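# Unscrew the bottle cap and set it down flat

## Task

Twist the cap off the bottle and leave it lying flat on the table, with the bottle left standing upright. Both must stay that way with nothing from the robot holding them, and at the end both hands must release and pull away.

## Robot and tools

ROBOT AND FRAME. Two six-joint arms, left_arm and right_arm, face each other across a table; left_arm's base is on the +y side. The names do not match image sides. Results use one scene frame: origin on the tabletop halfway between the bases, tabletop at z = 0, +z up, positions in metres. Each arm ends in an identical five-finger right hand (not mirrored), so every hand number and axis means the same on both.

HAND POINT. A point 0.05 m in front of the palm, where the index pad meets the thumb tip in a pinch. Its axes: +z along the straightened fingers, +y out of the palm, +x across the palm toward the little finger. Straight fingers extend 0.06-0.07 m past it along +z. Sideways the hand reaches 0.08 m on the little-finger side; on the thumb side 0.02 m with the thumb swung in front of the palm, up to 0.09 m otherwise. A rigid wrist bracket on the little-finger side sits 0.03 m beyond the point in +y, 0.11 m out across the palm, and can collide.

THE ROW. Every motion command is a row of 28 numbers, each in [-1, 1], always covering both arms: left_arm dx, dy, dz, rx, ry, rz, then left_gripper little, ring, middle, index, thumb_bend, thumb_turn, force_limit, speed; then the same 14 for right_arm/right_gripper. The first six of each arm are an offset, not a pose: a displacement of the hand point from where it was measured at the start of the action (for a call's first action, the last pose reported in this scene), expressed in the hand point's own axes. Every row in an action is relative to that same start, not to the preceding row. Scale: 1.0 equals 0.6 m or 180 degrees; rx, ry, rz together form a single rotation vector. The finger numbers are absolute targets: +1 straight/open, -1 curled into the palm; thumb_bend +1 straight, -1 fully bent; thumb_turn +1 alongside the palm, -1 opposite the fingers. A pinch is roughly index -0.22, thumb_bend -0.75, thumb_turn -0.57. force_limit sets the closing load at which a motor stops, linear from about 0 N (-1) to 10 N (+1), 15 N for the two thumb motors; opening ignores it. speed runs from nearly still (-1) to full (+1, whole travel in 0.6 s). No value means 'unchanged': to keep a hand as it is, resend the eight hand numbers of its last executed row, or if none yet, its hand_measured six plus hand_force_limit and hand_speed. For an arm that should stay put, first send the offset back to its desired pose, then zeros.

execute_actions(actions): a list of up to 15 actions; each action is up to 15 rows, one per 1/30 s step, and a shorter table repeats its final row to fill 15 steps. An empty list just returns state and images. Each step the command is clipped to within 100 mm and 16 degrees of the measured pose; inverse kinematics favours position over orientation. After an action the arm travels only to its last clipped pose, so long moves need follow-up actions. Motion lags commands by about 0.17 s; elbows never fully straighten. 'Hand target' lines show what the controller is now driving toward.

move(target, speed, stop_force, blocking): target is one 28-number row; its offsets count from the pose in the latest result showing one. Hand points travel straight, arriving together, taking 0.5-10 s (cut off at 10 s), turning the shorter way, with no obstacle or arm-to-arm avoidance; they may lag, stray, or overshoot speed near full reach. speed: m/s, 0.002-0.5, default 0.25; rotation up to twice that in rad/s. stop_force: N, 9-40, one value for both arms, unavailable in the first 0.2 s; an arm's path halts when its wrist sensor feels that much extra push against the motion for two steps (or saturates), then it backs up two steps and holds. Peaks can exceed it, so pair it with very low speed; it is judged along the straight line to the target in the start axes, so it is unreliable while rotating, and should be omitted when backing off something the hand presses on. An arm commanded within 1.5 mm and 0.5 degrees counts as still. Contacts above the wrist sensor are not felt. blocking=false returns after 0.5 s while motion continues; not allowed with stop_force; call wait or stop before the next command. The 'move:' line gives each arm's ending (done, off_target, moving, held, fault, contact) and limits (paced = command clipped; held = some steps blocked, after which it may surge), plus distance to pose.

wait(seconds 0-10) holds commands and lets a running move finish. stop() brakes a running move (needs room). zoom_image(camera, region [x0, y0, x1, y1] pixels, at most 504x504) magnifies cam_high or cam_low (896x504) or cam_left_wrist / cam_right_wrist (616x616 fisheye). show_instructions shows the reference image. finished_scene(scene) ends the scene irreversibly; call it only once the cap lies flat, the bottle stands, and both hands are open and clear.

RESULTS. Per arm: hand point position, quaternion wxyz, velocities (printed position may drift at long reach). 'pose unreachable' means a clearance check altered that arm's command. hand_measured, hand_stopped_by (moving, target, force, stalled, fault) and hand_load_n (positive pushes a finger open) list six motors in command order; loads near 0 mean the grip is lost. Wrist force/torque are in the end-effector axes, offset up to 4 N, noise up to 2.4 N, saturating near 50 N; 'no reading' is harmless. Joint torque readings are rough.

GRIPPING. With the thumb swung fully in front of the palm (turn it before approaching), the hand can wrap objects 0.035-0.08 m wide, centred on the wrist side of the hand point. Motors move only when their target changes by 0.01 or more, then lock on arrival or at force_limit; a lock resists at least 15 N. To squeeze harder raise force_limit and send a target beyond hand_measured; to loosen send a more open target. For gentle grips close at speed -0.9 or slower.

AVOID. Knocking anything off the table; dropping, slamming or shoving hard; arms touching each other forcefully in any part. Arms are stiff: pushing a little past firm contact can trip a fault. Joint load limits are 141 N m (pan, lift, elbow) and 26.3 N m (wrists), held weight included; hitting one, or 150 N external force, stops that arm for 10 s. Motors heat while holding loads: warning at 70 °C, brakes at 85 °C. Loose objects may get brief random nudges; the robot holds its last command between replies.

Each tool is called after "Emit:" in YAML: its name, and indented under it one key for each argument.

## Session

Emit:
execute_actions:
  actions: []

Scene clock: 0.00 s.
left_arm: end_effector_position=(+0.2785, +0.5501, +0.4723) hand_measured=(+1.000, +1.000, +1.000, +1.000, +1.000, +1.000) hand_load_n=(+0.0, +0.0, +0.0, +0.0, +0.0, +0.0) hand_stopped_by=(target, target, target, target, target, target) hand_force_limit=0.00 hand_speed=-0.80 end_effector_quat_wxyz=(-0.013, +0.298, +0.954, +0.025) end_effector_velocity=(-0.000, -0.000, +0.000) end_effector_angular_velocity=(-0.001, -0.001, -0.001) | right_arm: end_effector_position=(+0.1079, -0.2679, +0.4826) hand_measured=(+1.000, +1.000, +1.000, +1.000, +1.000, +1.000) hand_load_n=(+0.0, +0.0, +0.0, +0.0, +0.0, +0.0) hand_stopped_by=(target, target, target, target, target, target) hand_force_limit=0.00 hand_speed=-0.80 end_effector_quat_wxyz=(+0.013, -0.278, +0.961, +0.005) end_effector_velocity=(-0.000, +0.000, -0.000) end_effector_angular_velocity=(+0.000, +0.001, -0.000)
Joint positions: left_arm=[ 0.542 -1.7    1.357  1.964  1.546 -1.89 ] | right_arm=[-1.195 -1.739  1.338  1.945  1.56  -1.909]
Joint velocities: left_arm=[-0.001 -0.    -0.    -0.     0.    -0.001] | right_arm=[ 0.    -0.     0.001 -0.    -0.     0.   ]
Joint torques (N m, as the arm reports them, + toward a larger angle): no reading
Wrist force (N, on the end effector, along its own x y z axes, offset not removed): no reading
Wrist torque (N m, same axes, about the end effector's origin, offset not removed): no reading
Hand target (left_arm): +0.279, +0.550, +0.472; -0.013, +0.298, +0.954, +0.025
Hand target (right_arm): +0.108, -0.268, +0.483; +0.013, -0.278, +0.961, +0.005

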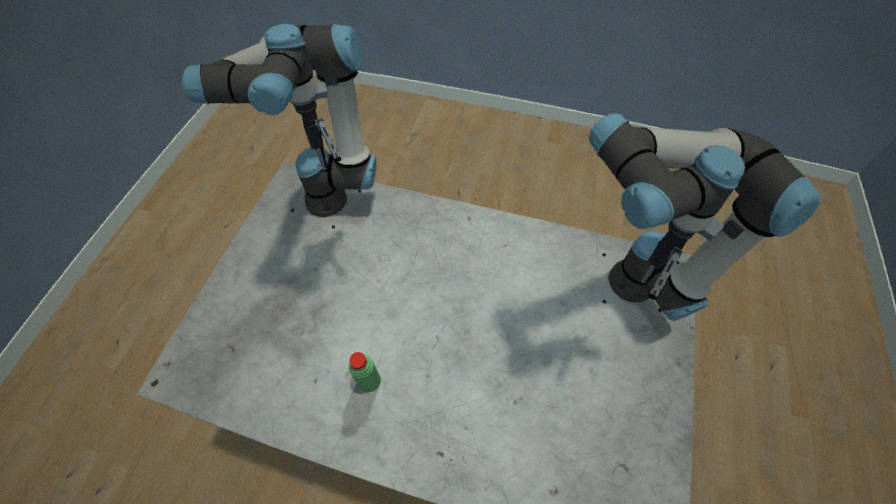

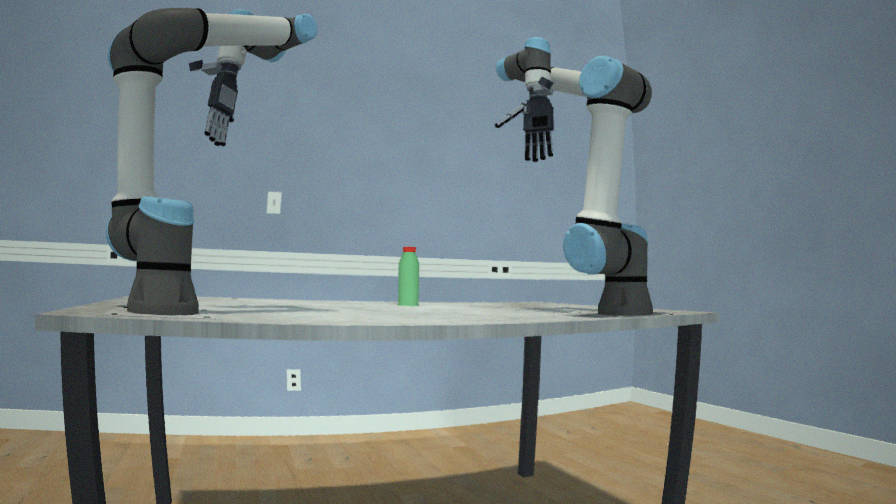

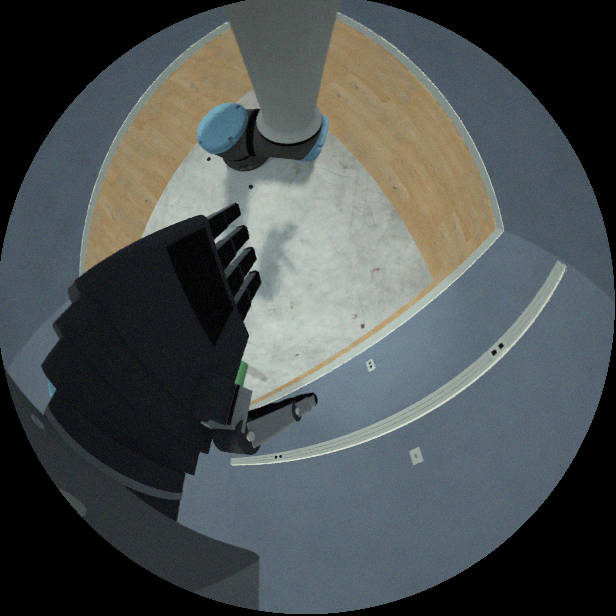

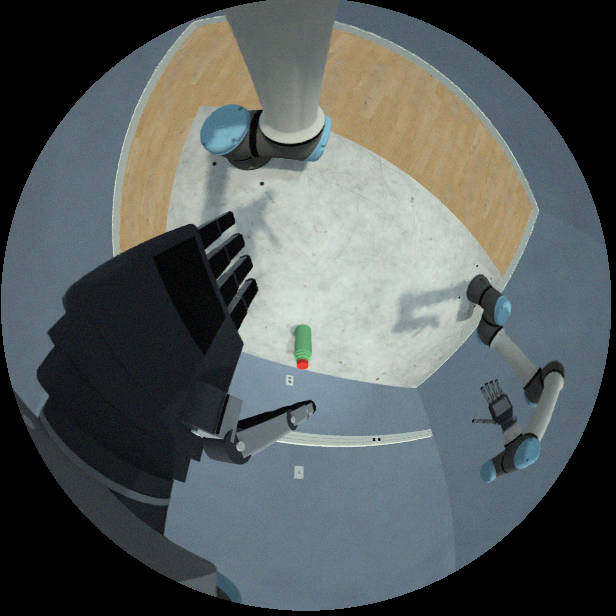

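Emit:
zoom_image:
  camera: "cam_high"
  region: [325, 335, 405, 405]

Emit:
zoom_image:
  camera: "cam_low"
  region: [365, 235, 455, 315]

Region (325, 335, 405, 405) of cam_high's 896x504 image, scaled by 6.300, with more detail than that image has; it fills the top 441 rows of this view, and the rest is white.

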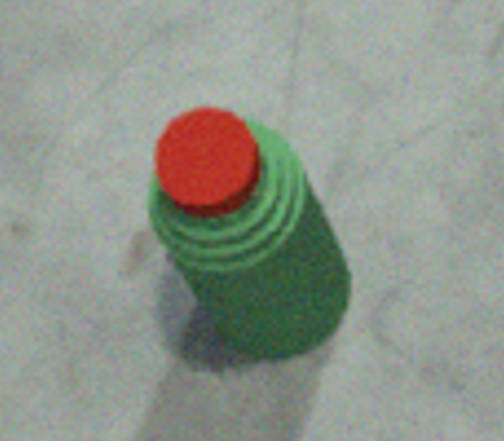

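Region (365, 235, 455, 315) of cam_low's 896x504 image, scaled by 5.600, with more detail than that image has.

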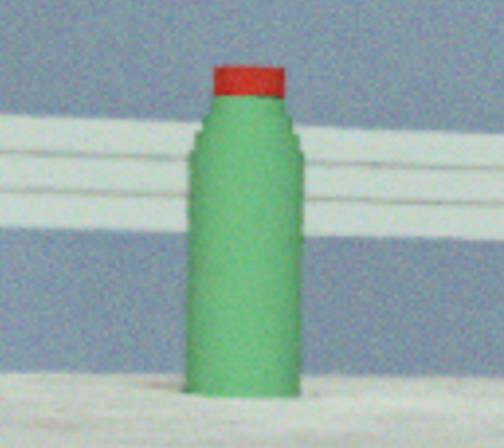

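Emit:
execute_actions:
  actions:
    - [[0.0053,0.0026,0.0044,0,0,-0.0167,1,1,1,1,1,-1,0.8,1,-0.0051,-0.0028,0.0044,0,0,0.0167,-1,-1,-1,-1,1,1,1,1],[0.0108,0.0048,0.0088,0,0,-0.0333,1,1,1,1,1,-1,0.8,1,-0.0102,-0.006,0.0088,0,0,0.0333,-1,-1,-1,-1,1,1,1,1],[0.0162,0.0069,0.0132,0,0,-0.05,1,1,1,1,1,-1,0.8,1,-0.015,-0.0093,0.0132,0,0,0.05,-1,-1,-1,-1,1,1,1,1],[0.0219,0.0085,0.0176,0,0,-0.0667,1,1,1,1,1,-1,0.8,1,-0.0197,-0.0129,0.0176,0,0,0.0667,-1,-1,-1,-1,1,1,1,1],[0.0277,0.01,0.022,0,0,-0.0833,1,1,1,1,1,-1,0.8,1,-0.0241,-0.0168,0.022,0,0,0.0833,-1,-1,-1,-1,1,1,1,1],[0.0334,0.0111,0.0264,0,0,-0.1,1,1,1,1,1,-1,0.8,1,-0.0284,-0.0209,0.0264,0,0,0.1,-1,-1,-1,-1,1,1,1,1],[0.0392,0.0119,0.0308,0,0,-0.1167,1,1,1,1,1,-1,0.8,1,-0.0324,-0.0251,0.0308,0,0,0.1167,-1,-1,-1,-1,1,1,1,1],[0.0452,0.0123,0.0352,0,0,-0.1333,1,1,1,1,1,-1,0.8,1,-0.0362,-0.0297,0.0352,0,0,0.1333,-1,-1,-1,-1,1,1,1,1],[0.051,0.0126,0.0396,0,0,-0.15,1,1,1,1,1,-1,0.8,1,-0.0398,-0.0344,0.0396,0,0,0.15,-1,-1,-1,-1,1,1,1,1],[0.0569,0.0125,0.044,0,0,-0.1667,1,1,1,1,1,-1,0.8,1,-0.0431,-0.0393,0.044,0,0,0.1667,-1,-1,-1,-1,1,1,1,1],[0.0628,0.0121,0.0484,0,0,-0.1833,1,1,1,1,1,-1,0.8,1,-0.0462,-0.0443,0.0484,0,0,0.1833,-1,-1,-1,-1,1,1,1,1],[0.0687,0.0113,0.0528,0,0,-0.2,1,1,1,1,1,-1,0.8,1,-0.0489,-0.0495,0.0528,0,0,0.2,-1,-1,-1,-1,1,1,1,1],[0.0744,0.0102,0.0572,0,0,-0.2167,1,1,1,1,1,-1,0.8,1,-0.0514,-0.0548,0.0572,0,0,0.2167,-1,-1,-1,-1,1,1,1,1],[0.0802,0.0089,0.0616,0,0,-0.2333,1,1,1,1,1,-1,0.8,1,-0.0536,-0.0603,0.0616,0,0,0.2333,-1,-1,-1,-1,1,1,1,1],[0.0858,0.0073,0.066,0,0,-0.25,1,1,1,1,1,-1,0.8,1,-0.0556,-0.0659,0.066,0,0,0.25,-1,-1,-1,-1,1,1,1,1]]
    - [[0.0334,0.0111,0.0264,0,0,-0.1,1,1,1,1,1,-1,0.8,1,-0.0284,-0.0209,0.0264,0,0,0.1,-1,-1,-1,-1,1,1,1,1],[0.0392,0.0119,0.0308,0,0,-0.1167,1,1,1,1,1,-1,0.8,1,-0.0324,-0.0251,0.0308,0,0,0.1167,-1,-1,-1,-1,1,1,1,1],[0.0452,0.0123,0.0352,0,0,-0.1333,1,1,1,1,1,-1,0.8,1,-0.0362,-0.0297,0.0352,0,0,0.1333,-1,-1,-1,-1,1,1,1,1],[0.051,0.0126,0.0396,0,0,-0.15,1,1,1,1,1,-1,0.8,1,-0.0398,-0.0344,0.0396,0,0,0.15,-1,-1,-1,-1,1,1,1,1],[0.0569,0.0125,0.044,0,0,-0.1667,1,1,1,1,1,-1,0.8,1,-0.0431,-0.0393,0.044,0,0,0.1667,-1,-1,-1,-1,1,1,1,1],[0.0628,0.0121,0.0484,0,0,-0.1833,1,1,1,1,1,-1,0.8,1,-0.0462,-0.0443,0.0484,0,0,0.1833,-1,-1,-1,-1,1,1,1,1],[0.0687,0.0113,0.0528,0,0,-0.2,1,1,1,1,1,-1,0.8,1,-0.0489,-0.0495,0.0528,0,0,0.2,-1,-1,-1,-1,1,1,1,1],[0.0744,0.0102,0.0572,0,0,-0.2167,1,1,1,1,1,-1,0.8,1,-0.0514,-0.0548,0.0572,0,0,0.2167,-1,-1,-1,-1,1,1,1,1],[0.0802,0.0089,0.0616,0,0,-0.2333,1,1,1,1,1,-1,0.8,1,-0.0536,-0.0603,0.0616,0,0,0.2333,-1,-1,-1,-1,1,1,1,1],[0.0858,0.0073,0.066,0,0,-0.25,1,1,1,1,1,-1,0.8,1,-0.0556,-0.0659,0.066,0,0,0.25,-1,-1,-1,-1,1,1,1,1],[0.0914,0.0053,0.0704,0,0,-0.2667,1,1,1,1,1,-1,0.8,1,-0.0572,-0.0715,0.0704,0,0,0.2667,-1,-1,-1,-1,1,1,1,1],[0.0969,0.0031,0.0748,0,0,-0.2833,1,1,1,1,1,-1,0.8,1,-0.0585,-0.0773,0.0748,0,0,0.2833,-1,-1,-1,-1,1,1,1,1],[0.1022,0.0006,0.0792,0,0,-0.3,1,1,1,1,1,-1,0.8,1,-0.0596,-0.083,0.0792,0,0,0.3,-1,-1,-1,-1,1,1,1,1],[0.1074,-0.0021,0.0836,0,0,-0.3167,1,1,1,1,1,-1,0.8,1,-0.0604,-0.0889,0.0836,0,0,0.3167,-1,-1,-1,-1,1,1,1,1],[0.1125,-0.0052,0.088,0,0,-0.3333,1,1,1,1,1,-1,0.8,1,-0.0607,-0.0948,0.088,0,0,0.3333,-1,-1,-1,-1,1,1,1,1]]
    - [[0.0334,0.0111,0.0264,0,0,-0.1,1,1,1,1,1,-1,0.8,1,-0.0284,-0.0209,0.0264,0,0,0.1,-1,-1,-1,-1,1,1,1,1],[0.0392,0.0119,0.0308,0,0,-0.1167,1,1,1,1,1,-1,0.8,1,-0.0324,-0.0251,0.0308,0,0,0.1167,-1,-1,-1,-1,1,1,1,1],[0.0452,0.0123,0.0352,0,0,-0.1333,1,1,1,1,1,-1,0.8,1,-0.0362,-0.0297,0.0352,0,0,0.1333,-1,-1,-1,-1,1,1,1,1],[0.051,0.0126,0.0396,0,0,-0.15,1,1,1,1,1,-1,0.8,1,-0.0398,-0.0344,0.0396,0,0,0.15,-1,-1,-1,-1,1,1,1,1],[0.0569,0.0125,0.044,0,0,-0.1667,1,1,1,1,1,-1,0.8,1,-0.0431,-0.0393,0.044,0,0,0.1667,-1,-1,-1,-1,1,1,1,1],[0.0628,0.0121,0.0484,0,0,-0.1833,1,1,1,1,1,-1,0.8,1,-0.0462,-0.0443,0.0484,0,0,0.1833,-1,-1,-1,-1,1,1,1,1],[0.0687,0.0113,0.0528,0,0,-0.2,1,1,1,1,1,-1,0.8,1,-0.0489,-0.0495,0.0528,0,0,0.2,-1,-1,-1,-1,1,1,1,1],[0.0744,0.0102,0.0572,0,0,-0.2167,1,1,1,1,1,-1,0.8,1,-0.0514,-0.0548,0.0572,0,0,0.2167,-1,-1,-1,-1,1,1,1,1],[0.0802,0.0089,0.0616,0,0,-0.2333,1,1,1,1,1,-1,0.8,1,-0.0536,-0.0603,0.0616,0,0,0.2333,-1,-1,-1,-1,1,1,1,1],[0.0858,0.0073,0.066,0,0,-0.25,1,1,1,1,1,-1,0.8,1,-0.0556,-0.0659,0.066,0,0,0.25,-1,-1,-1,-1,1,1,1,1],[0.0914,0.0053,0.0704,0,0,-0.2667,1,1,1,1,1,-1,0.8,1,-0.0572,-0.0715,0.0704,0,0,0.2667,-1,-1,-1,-1,1,1,1,1],[0.0969,0.0031,0.0748,0,0,-0.2833,1,1,1,1,1,-1,0.8,1,-0.0585,-0.0773,0.0748,0,0,0.2833,-1,-1,-1,-1,1,1,1,1],[0.1022,0.0006,0.0792,0,0,-0.3,1,1,1,1,1,-1,0.8,1,-0.0596,-0.083,0.0792,0,0,0.3,-1,-1,-1,-1,1,1,1,1],[0.1074,-0.0021,0.0836,0,0,-0.3167,1,1,1,1,1,-1,0.8,1,-0.0604,-0.0889,0.0836,0,0,0.3167,-1,-1,-1,-1,1,1,1,1],[0.1125,-0.0052,0.088,0,0,-0.3333,1,1,1,1,1,-1,0.8,1,-0.0607,-0.0948,0.088,0,0,0.3333,-1,-1,-1,-1,1,1,1,1]]

Emit:
wait:
  seconds: 0.6

Scene clock: 121.50 s.
left_arm: end_effector_position=(+0.1556, +0.5584, +0.3711) hand_measured=(+1.000, +1.000, +1.000, +1.000, +1.000, -1.000) hand_load_n=(+0.0, +0.0, +0.0, +0.0, +0.0, +0.0) hand_stopped_by=(target, target, target, target, target, target) hand_force_limit=0.80 hand_speed=1.00 end_effector_quat_wxyz=(+0.046, +0.591, -0.805, -0.021) end_effector_velocity=(-0.067, -0.077, -0.074) end_effector_angular_velocity=(+0.097, +0.052, +1.330) | right_arm: end_effector_position=(+0.1796, -0.3636, +0.3690) hand_measured=(-1.000, -1.000, -1.000, -1.000, +1.000, +1.000) hand_load_n=(+0.0, +0.0, +0.0, +0.0, +0.0, +0.0) hand_stopped_by=(target, target, target, target, target, target) hand_force_limit=1.00 hand_speed=1.00 end_effector_quat_wxyz=(-0.028, +0.605, +0.795, +0.040) end_effector_velocity=(-0.033, -0.090, -0.085) end_effector_angular_velocity=(+0.050, +0.126, -1.305)
Joint positions: left_arm=[ 0.6   -1.745  1.667  1.697  1.659 -3.704] | right_arm=[-1.393 -1.87   1.739  1.695  1.474 -0.242]
Joint velocities: left_arm=[-0.006 -0.005  0.212 -0.216  0.042 -1.34 ] | right_arm=[-0.089 -0.09   0.261 -0.164 -0.046  1.221]
Joint torques (N m, as the arm reports them, + toward a larger angle): left_arm=[-13.35 -13.62  -8.4   -0.62   1.89  -4.76] | right_arm=[ -6.64 -15.93  -4.1   -0.24  -1.78   4.02]
Wrist force (N, on the end effector, along its own x y z axes, offset not removed): left_arm=[-0.6 2.6 -0.9] | right_arm=[0.0 -3.8 -0.6]
Wrist torque (N m, same axes, about the end effector's origin, offset not removed): left_arm=[0.40 -0.06 0.09] | right_arm=[-0.53 0.21 -0.24]
Hand target (left_arm): +0.146, +0.545, +0.360; -0.046, -0.673, +0.738, +0.025
Hand target (right_arm): +0.173, -0.377, +0.357; -0.034, +0.683, +0.729, +0.039
Off the commanded pose (left_arm): 0.022 m, 21 deg; orientation clipped at the last step of the last action.
Off the commanded pose (right_arm): 0.020 m, 21 deg; orientation clipped at the last step of the last action.

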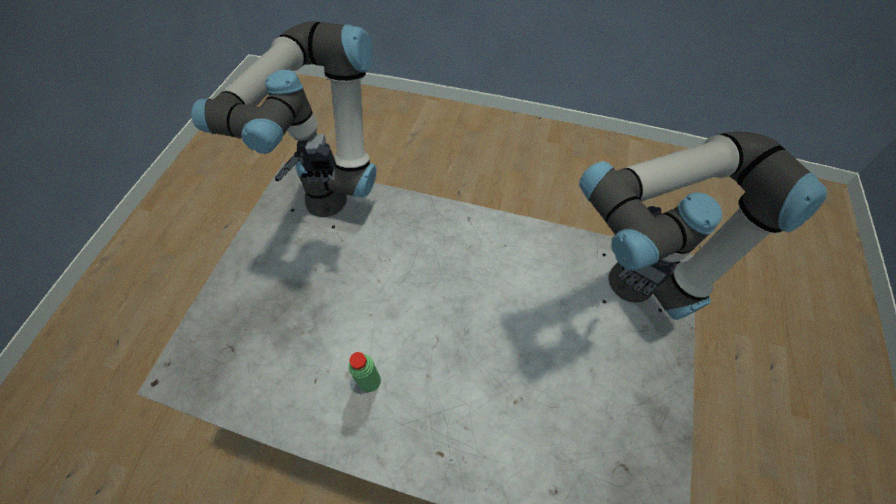

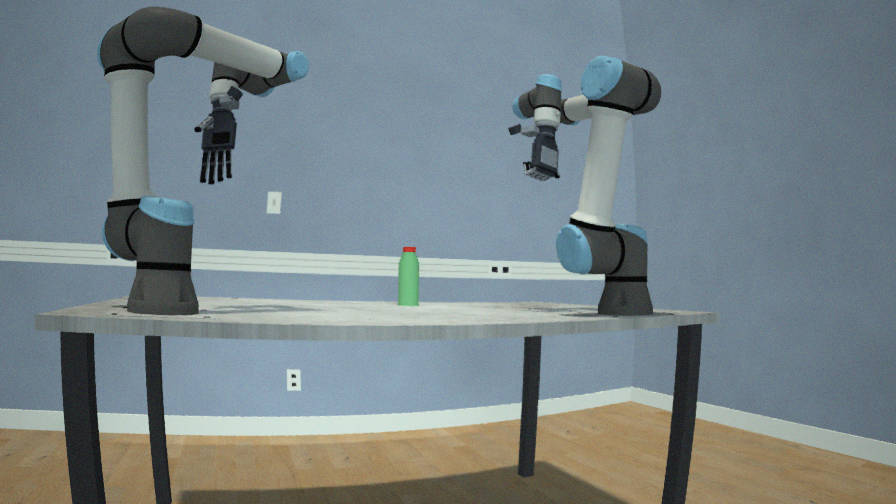

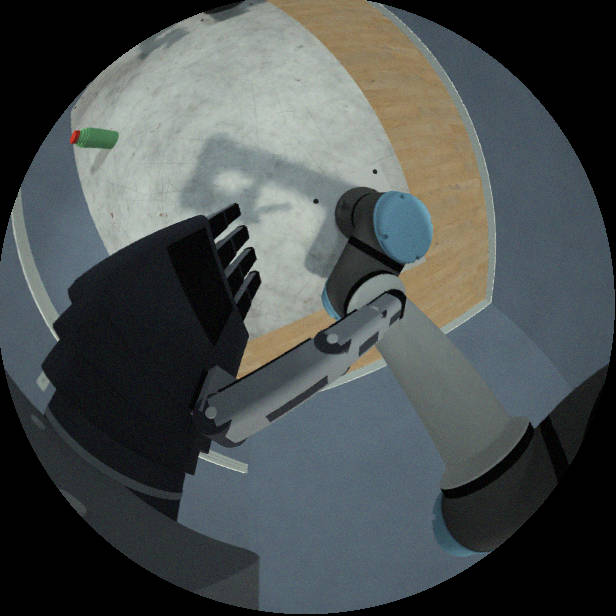

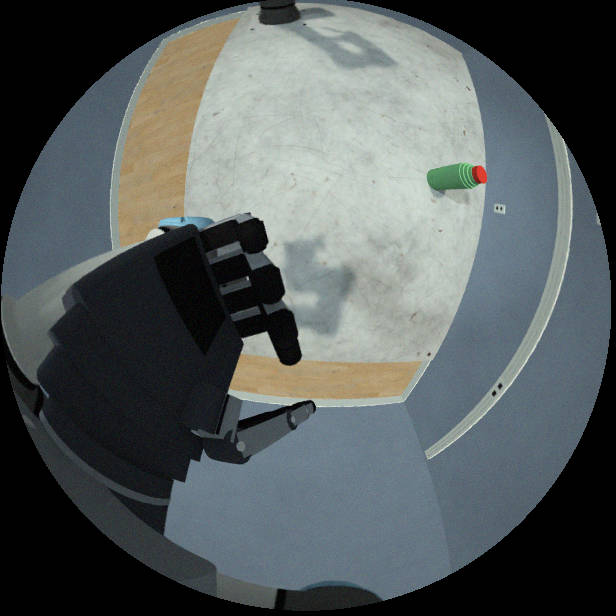

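Scene clock: 122.10 s.
left_arm: end_effector_position=(+0.1463, +0.5453, +0.3605) hand_measured=(+1.000, +1.000, +1.000, +1.000, +1.000, -1.000) hand_load_n=(+0.0, +0.0, +0.0, +0.0, +0.0, +0.0) hand_stopped_by=(target, target, target, target, target, target) hand_force_limit=0.80 hand_speed=1.00 end_effector_quat_wxyz=(+0.046, +0.673, -0.738, -0.025) end_effector_velocity=(-0.001, -0.000, -0.001) end_effector_angular_velocity=(+0.002, +0.002, +0.004) | right_arm: end_effector_position=(+0.1731, -0.3770, +0.3567) hand_measured=(-1.000, -1.000, -1.000, -1.000, +1.000, +1.000) hand_load_n=(+0.0, +0.0, +0.0, +0.0, +0.0, +0.0) hand_stopped_by=(target, target, target, target, target, target) hand_force_limit=1.00 hand_speed=1.00 end_effector_quat_wxyz=(-0.034, +0.683, +0.729, +0.039) end_effector_velocity=(-0.000, -0.000, -0.001) end_effector_angular_velocity=(+0.001, +0.001, -0.005)
Joint positions: left_arm=[ 0.598 -1.745  1.698  1.665  1.664 -3.916] | right_arm=[-1.404 -1.882  1.776  1.672  1.467 -0.05 ]
Joint velocities: left_arm=[-0.002 -0.     0.003 -0.001  0.    -0.006] | right_arm=[-0.    -0.     0.002 -0.    -0.001  0.004]
Joint torques (N m, as the arm reports them, + toward a larger angle): left_arm=[-11.63 -14.94 -11.55  -0.11   2.15  -2.1 ] | right_arm=[ -4.18 -16.92  -4.47   0.13  -1.77   2.1 ]
Wrist force (N, on the end effector, along its own x y z axes, offset not removed): left_arm=[-0.6 -2.7 -0.4] | right_arm=[-1.0 -4.3 -1.7]
Wrist torque (N m, same axes, about the end effector's origin, offset not removed): left_arm=[-0.40 0.19 -0.22] | right_arm=[-0.41 0.26 -0.27]
Hand target (left_arm): +0.146, +0.545, +0.360; -0.046, -0.673, +0.738, +0.025
Hand target (right_arm): +0.173, -0.377, +0.357; -0.034, +0.683, +0.729, +0.039
Off the commanded pose (left_arm): 0.004 m, 9 deg; orientation clipped at the last step of the last action.
Off the commanded pose (right_arm): 0.002 m, 10 deg; orientation clipped at the last step of the last action.
wait: 0.60 s; at rest by 0.50 s

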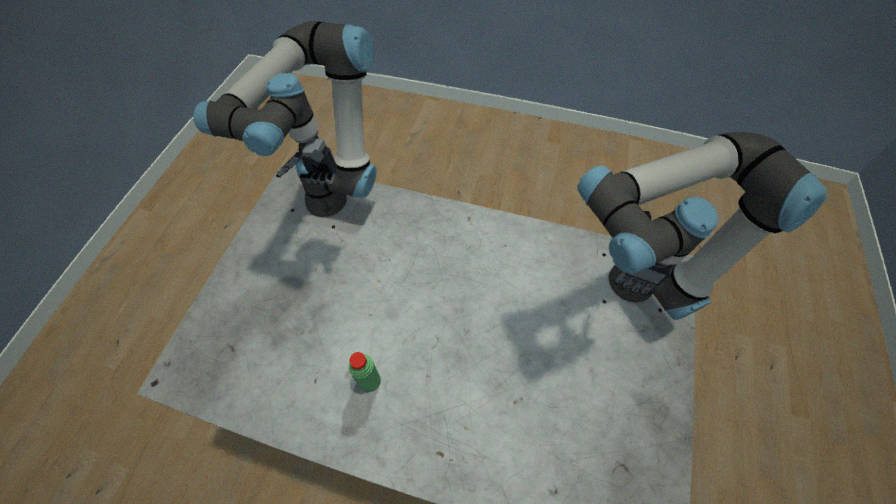

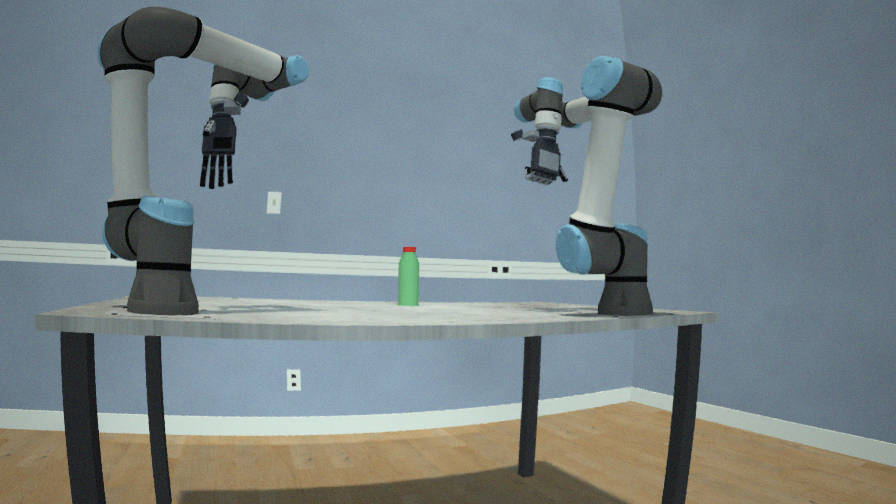

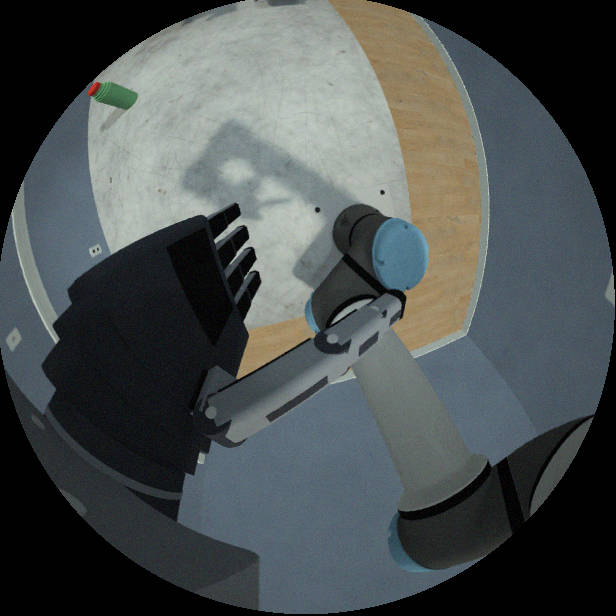

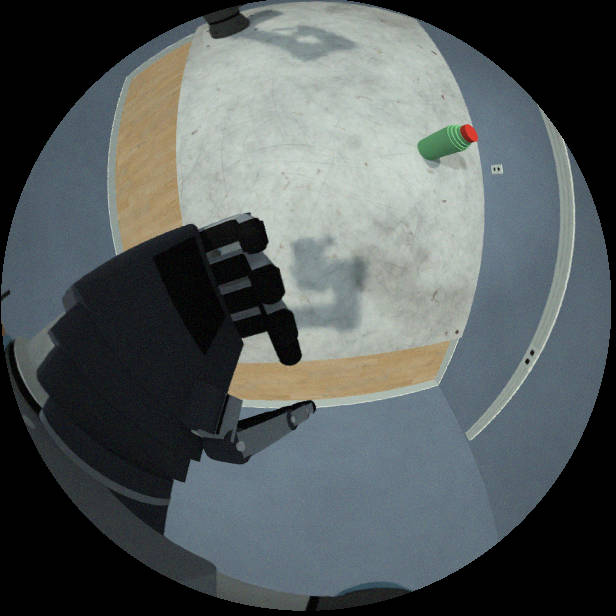

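Emit:
execute_actions:
  actions: []

Scene clock: 154.97 s.
left_arm: end_effector_position=(+0.1463, +0.5452, +0.3604) hand_measured=(+1.000, +1.000, +1.000, +1.000, +1.000, -1.000) hand_load_n=(+0.0, +0.0, +0.0, +0.0, +0.0, +0.0) hand_stopped_by=(target, target, target, target, target, target) hand_force_limit=0.80 hand_speed=1.00 end_effector_quat_wxyz=(+0.046, +0.673, -0.738, -0.025) end_effector_velocity=(+0.000, -0.000, +0.001) end_effector_angular_velocity=(-0.001, -0.001, +0.001) | right_arm: end_effector_position=(+0.1730, -0.3770, +0.3567) hand_measured=(-1.000, -1.000, -1.000, -1.000, +1.000, +1.000) hand_load_n=(+0.0, +0.0, +0.0, +0.0, +0.0, +0.0) hand_stopped_by=(target, target, target, target, target, target) hand_force_limit=1.00 hand_speed=1.00 end_effector_quat_wxyz=(-0.034, +0.683, +0.729, +0.039) end_effector_velocity=(+0.000, -0.000, +0.000) end_effector_angular_velocity=(-0.000, +0.000, +0.001)
Joint positions: left_arm=[ 0.598 -1.745  1.698  1.665  1.664 -3.917] | right_arm=[-1.404 -1.883  1.776  1.672  1.467 -0.049]
Joint velocities: left_arm=[ 0.    -0.    -0.002  0.001 -0.    -0.001] | right_arm=[-0.     0.001 -0.001 -0.     0.    -0.001]
Joint torques (N m, as the arm reports them, + toward a larger angle): left_arm=[-12.1  -13.48 -11.57  -0.09   2.12  -2.14] | right_arm=[ -4.73 -16.57  -5.33  -0.21  -1.9    2.19]
Wrist force (N, on the end effector, along its own x y z axes, offset not removed): left_arm=[-0.6 -0.9 -0.7] | right_arm=[-1.5 -2.3 -3.3]
Wrist torque (N m, same axes, about the end effector's origin, offset not removed): left_arm=[-0.18 -0.04 -0.10] | right_arm=[-0.07 0.41 -0.28]
Hand target (left_arm): +0.146, +0.545, +0.360; -0.046, -0.673, +0.738, +0.025
Hand target (right_arm): +0.173, -0.377, +0.357; -0.034, +0.683, +0.729, +0.039
Off the commanded pose (left_arm): 0.004 m, 9 deg; orientation clipped at the last step of the last action.
Off the commanded pose (right_arm): 0.002 m, 10 deg; orientation clipped at the last step of the last action.

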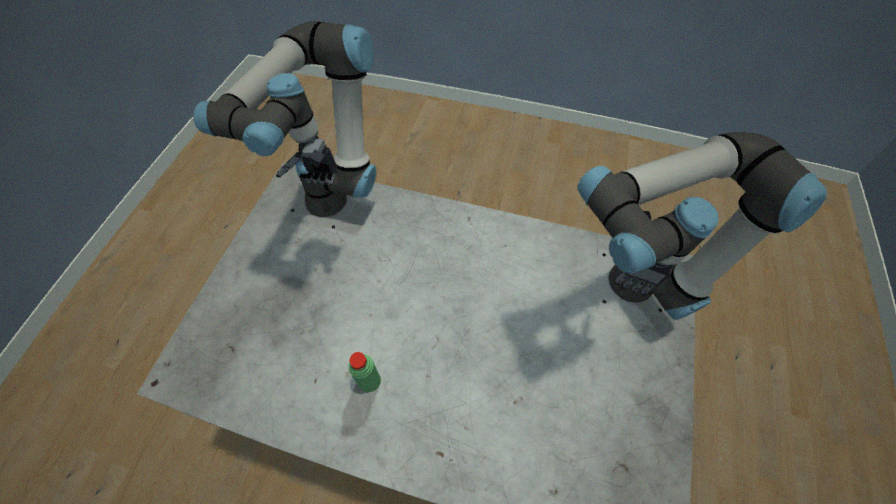

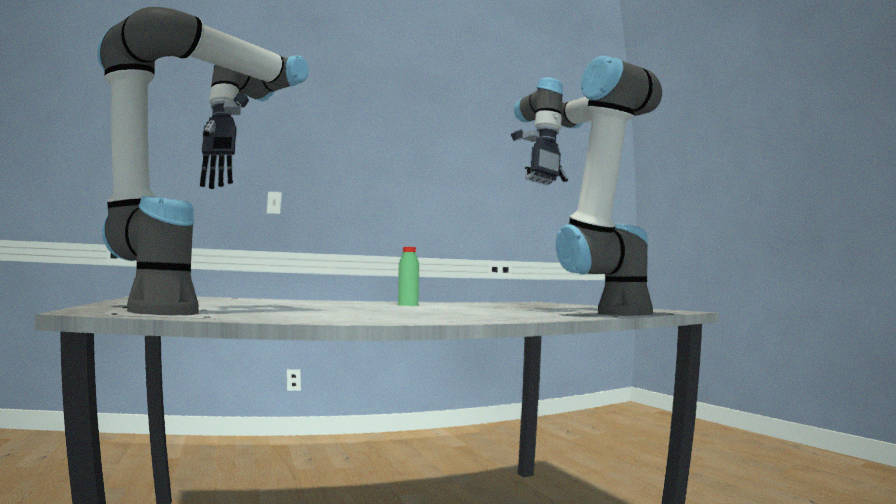

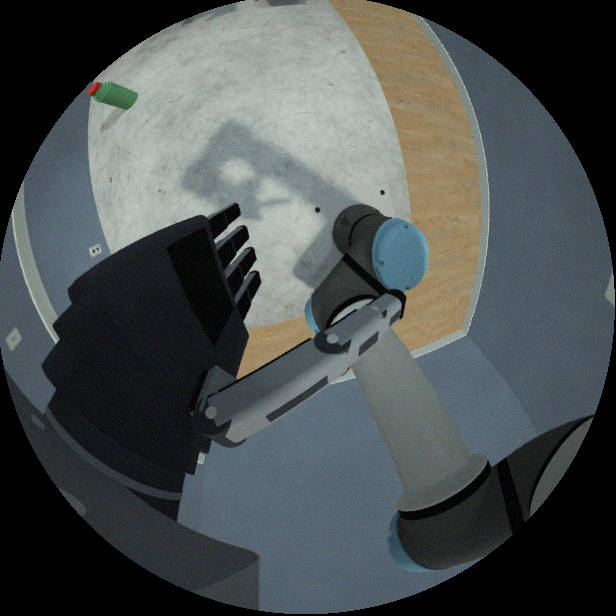

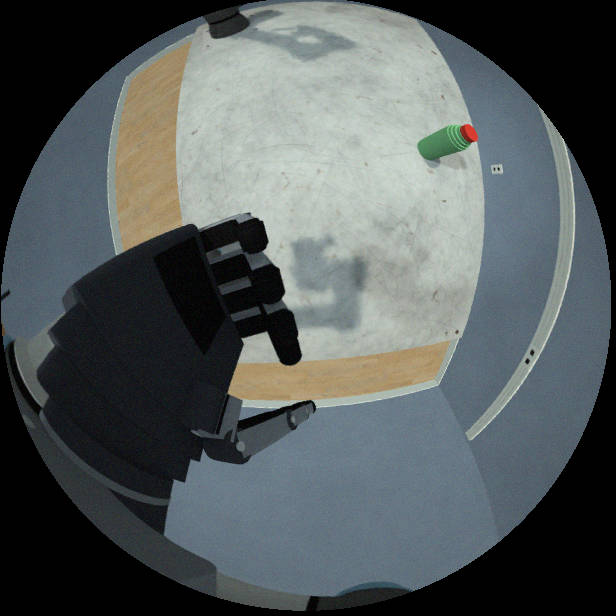

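Emit:
move:
  target: [0.8076,-0.6257,0.4694,0.1797,0.4815,-0.1268,1,1,1,1,1,-1,0.8,1, 0.104,0.065,0.057,-0.0246,-0.0276,0.527,-1,-1,-1,-1,1,1,1,1]
  speed: 0.5

Scene clock: 241.20 s.
left_arm: end_effector_position=(+0.4455, +0.0208, +0.0595) hand_measured=(+1.000, +1.000, +1.000, +1.000, +1.000, -1.000) hand_load_n=(+0.0, +0.0, +0.0, +0.0, +0.0, +0.0) hand_stopped_by=(target, target, target, target, target, target) hand_force_limit=0.80 hand_speed=1.00 end_effector_quat_wxyz=(+0.354, +0.613, -0.354, +0.612) end_effector_velocity=(+0.001, -0.001, -0.001) end_effector_angular_velocity=(-0.003, -0.002, +0.003) | right_arm: end_effector_position=(+0.2079, -0.3089, +0.3289) hand_measured=(-1.000, -1.000, -1.000, -1.000, +1.000, +1.000) hand_load_n=(+0.0, +0.0, +0.0, +0.0, +0.0, +0.0) hand_stopped_by=(target, target, target, target, target, target) hand_force_limit=1.00 hand_speed=1.00 end_effector_quat_wxyz=(-0.000, +1.000, -0.011, -0.000) end_effector_velocity=(-0.000, -0.000, -0.000) end_effector_angular_velocity=(-0.001, +0.001, -0.001)
Joint positions: left_arm=[ 0.498 -0.931  1.856 -0.925  1.65  -4.714] | right_arm=[-1.03  -1.397  1.402  1.566  1.57   1.982]
Joint velocities: left_arm=[ 0.     0.006 -0.002 -0.008 -0.003  0.   ] | right_arm=[0.    0.001 0.    0.    0.    0.002]
Joint torques (N m, as the arm reports them, + toward a larger angle): left_arm=[-11.22 -30.88 -23.64  -4.01  -1.66  -2.35] | right_arm=[  6.54 -14.95 -32.88   4.89   1.3    2.05]
Wrist force (N, on the end effector, along its own x y z axes, offset not removed): left_arm=[-1.0 -0.9 -1.1] | right_arm=[-0.1 -2.1 -3.2]
Wrist torque (N m, same axes, about the end effector's origin, offset not removed): left_arm=[0.02 0.12 0.20] | right_arm=[-0.08 0.07 -0.21]
Hand target (left_arm): +0.446, +0.021, +0.059; +0.354, +0.613, -0.353, +0.612
Hand target (right_arm): +0.208, -0.309, +0.329; -0.000, +1.000, -0.011, -0.000
Off the commanded pose (left_arm): 0.001 m, 0 deg.
Off the commanded pose (right_arm): 0.001 m, 0 deg.
move: done; limits=paced

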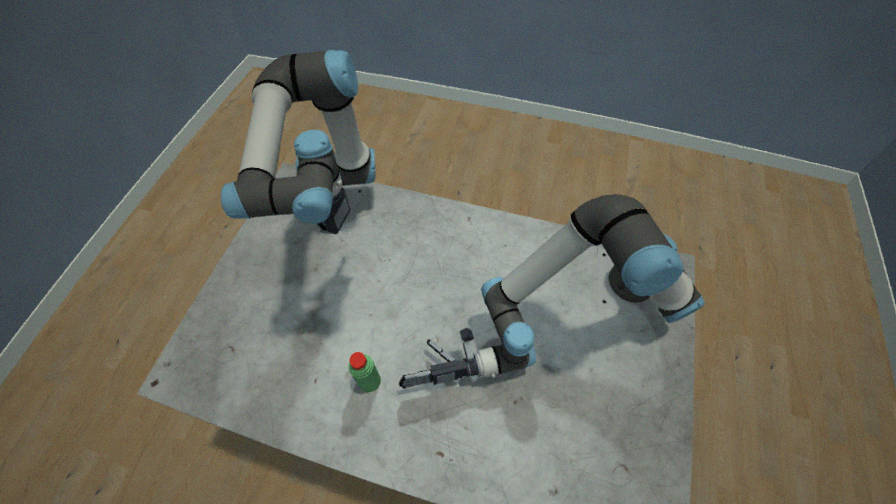

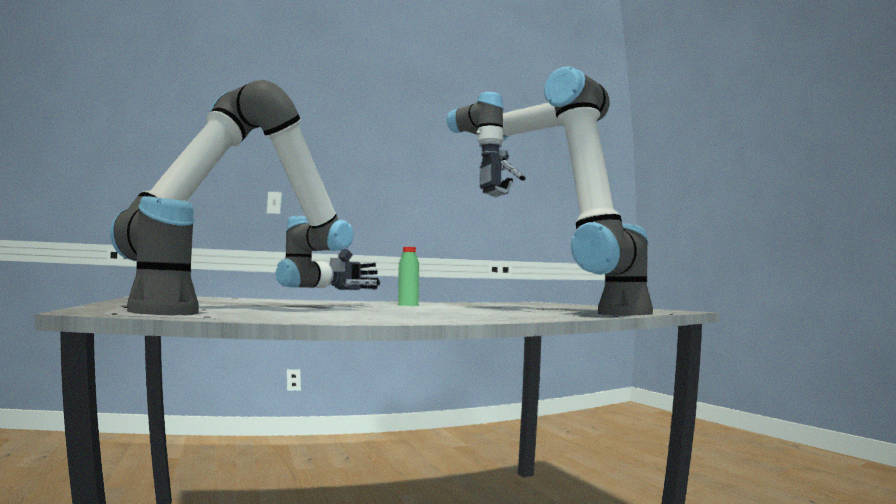

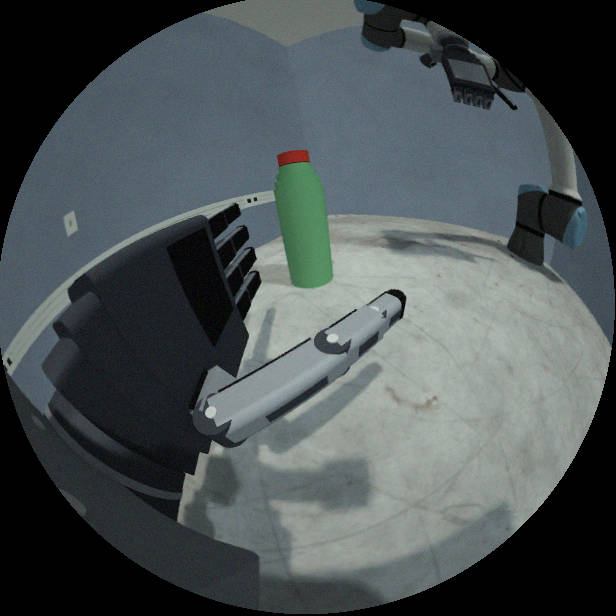

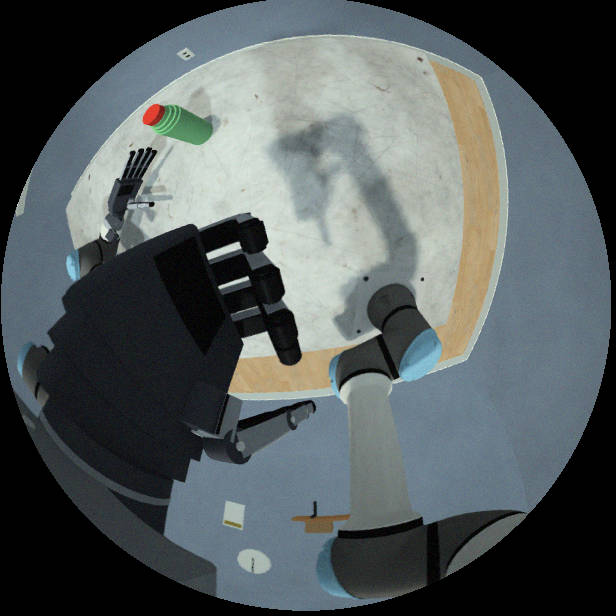

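Emit:
zoom_image:
  camera: "cam_left_wrist"
  region: [180, 130, 440, 340]

Emit:
zoom_image:
  camera: "cam_high"
  region: [320, 310, 540, 430]

Region (180, 130, 440, 340) of cam_left_wrist's 616x616 image, scaled by 1.938, with more detail than that image has; it fills the top 407 rows of this view, and the rest is white.

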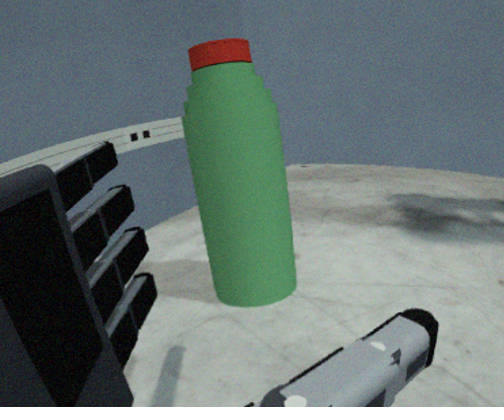

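Region (320, 310, 540, 430) of cam_high's 896x504 image, scaled by 2.291, with more detail than that image has; it fills the top 275 rows of this view, and the rest is white.

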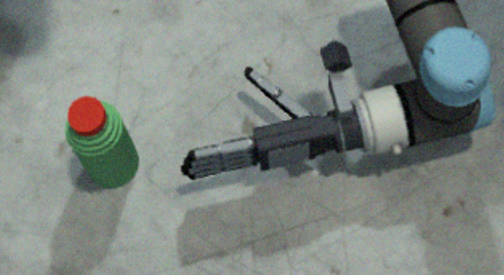

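Emit:
move:
  target: [-0.0342,-0.01,0.1667,0,0,0,1,1,1,1,1,-1,0.8,1, 0.0258,-0.2012,0.015,0,0,0.4444,-1,-1,-1,-1,1,1,1,1]
  speed: 0.5

Scene clock: 274.93 s.
left_arm: end_effector_position=(+0.5005, -0.0628, +0.0390) hand_measured=(+1.000, +1.000, +1.000, +1.000, +1.000, -1.000) hand_load_n=(+0.0, +0.0, +0.0, +0.0, +0.0, +0.0) hand_stopped_by=(target, target, target, target, target, target) hand_force_limit=0.80 hand_speed=1.00 end_effector_quat_wxyz=(+0.354, +0.613, -0.353, +0.612) end_effector_velocity=(-0.001, -0.001, -0.000) end_effector_angular_velocity=(-0.000, -0.001, -0.002) | right_arm: end_effector_position=(+0.2260, -0.1886, +0.3199) hand_measured=(-1.000, -1.000, -1.000, -1.000, +1.000, +1.000) hand_load_n=(+0.0, +0.0, +0.0, +0.0, +0.0, +0.0) hand_stopped_by=(target, target, target, target, target, target) hand_force_limit=1.00 hand_speed=1.00 end_effector_quat_wxyz=(+0.000, -0.759, +0.651, +0.001) end_effector_velocity=(-0.000, +0.001, -0.000) end_effector_angular_velocity=(-0.003, +0.000, -0.014)
Joint positions: left_arm=[ 0.495 -0.739  1.532 -0.792  1.647 -4.714] | right_arm=[-0.99  -1.233  1.217  1.588  1.569  3.417]
Joint velocities: left_arm=[-0.001  0.002 -0.002 -0.001  0.001  0.001] | right_arm=[0.002 0.    0.    0.    0.002 0.016]
Joint torques (N m, as the arm reports them, + toward a larger angle): left_arm=[ -7.   -34.7  -24.69   0.4    1.79   2.38] | right_arm=[  6.84 -21.03 -32.24   4.76   1.41   2.11]
Wrist force (N, on the end effector, along its own x y z axes, offset not removed): left_arm=[-0.9 2.0 2.5] | right_arm=[2.3 -5.0 -2.4]
Wrist torque (N m, same axes, about the end effector's origin, offset not removed): left_arm=[0.16 0.01 0.11] | right_arm=[-0.54 -0.21 -0.09]
Hand target (left_arm): +0.501, -0.063, +0.039; +0.354, +0.613, -0.354, +0.612
Hand target (right_arm): +0.226, -0.189, +0.320; -0.000, +0.759, -0.651, -0.001
Off the commanded pose (left_arm): 0.000 m, 0 deg.
Off the commanded pose (right_arm): 0.000 m, 0 deg.
move: done

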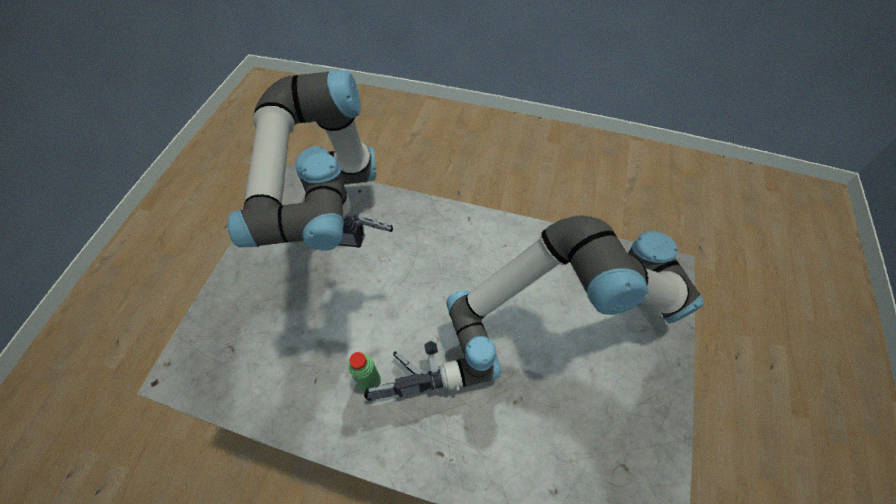

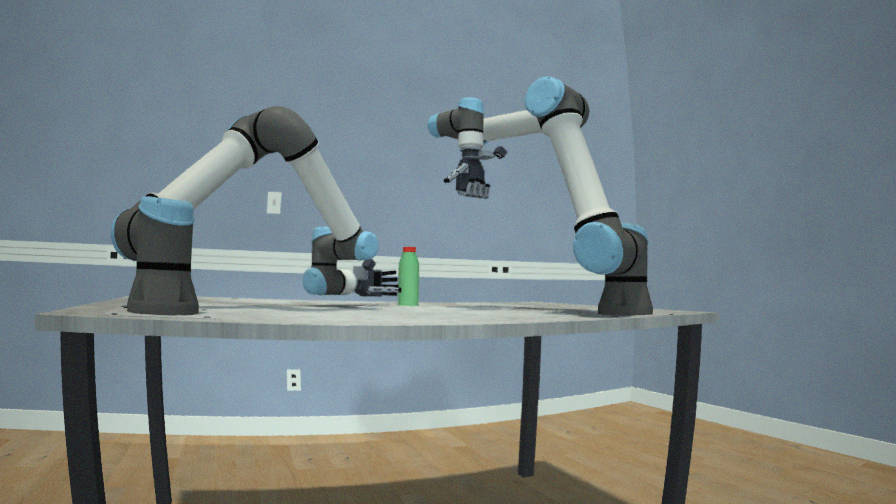

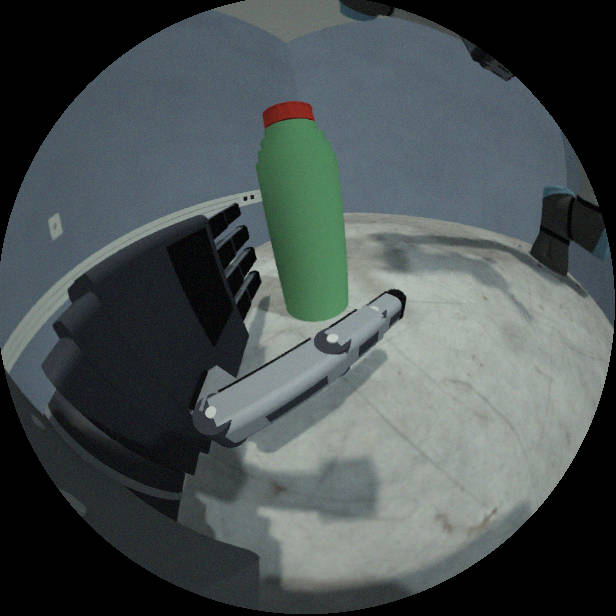

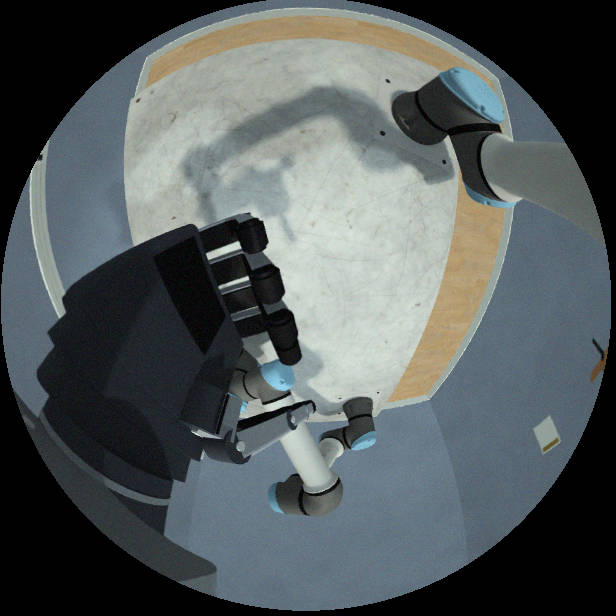

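Emit:
zoom_image:
  camera: "cam_high"
  region: [320, 330, 500, 420]

Region (320, 330, 500, 420) of cam_high's 896x504 image, scaled by 2.800, with more detail than that image has.

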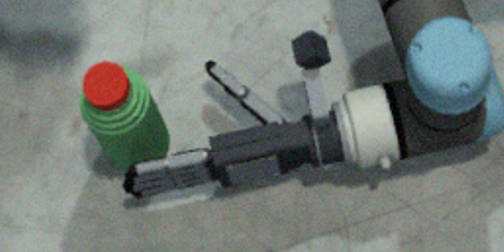

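Emit:
zoom_image:
  camera: "cam_left_wrist"
  region: [190, 90, 430, 340]

Region (190, 90, 430, 340) of cam_left_wrist's 616x616 image, scaled by 2.016, with more detail than that image has; it fills the left 484 columns of this view, and the rest is white.

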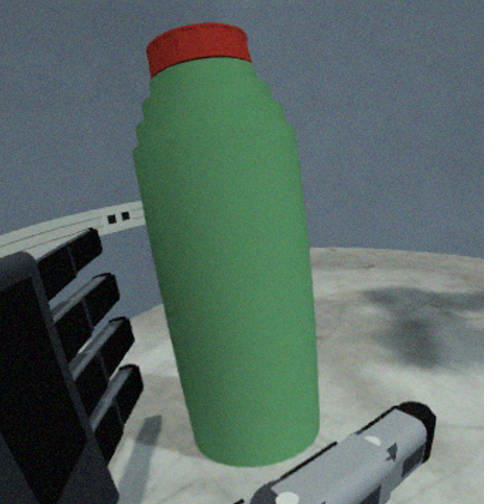

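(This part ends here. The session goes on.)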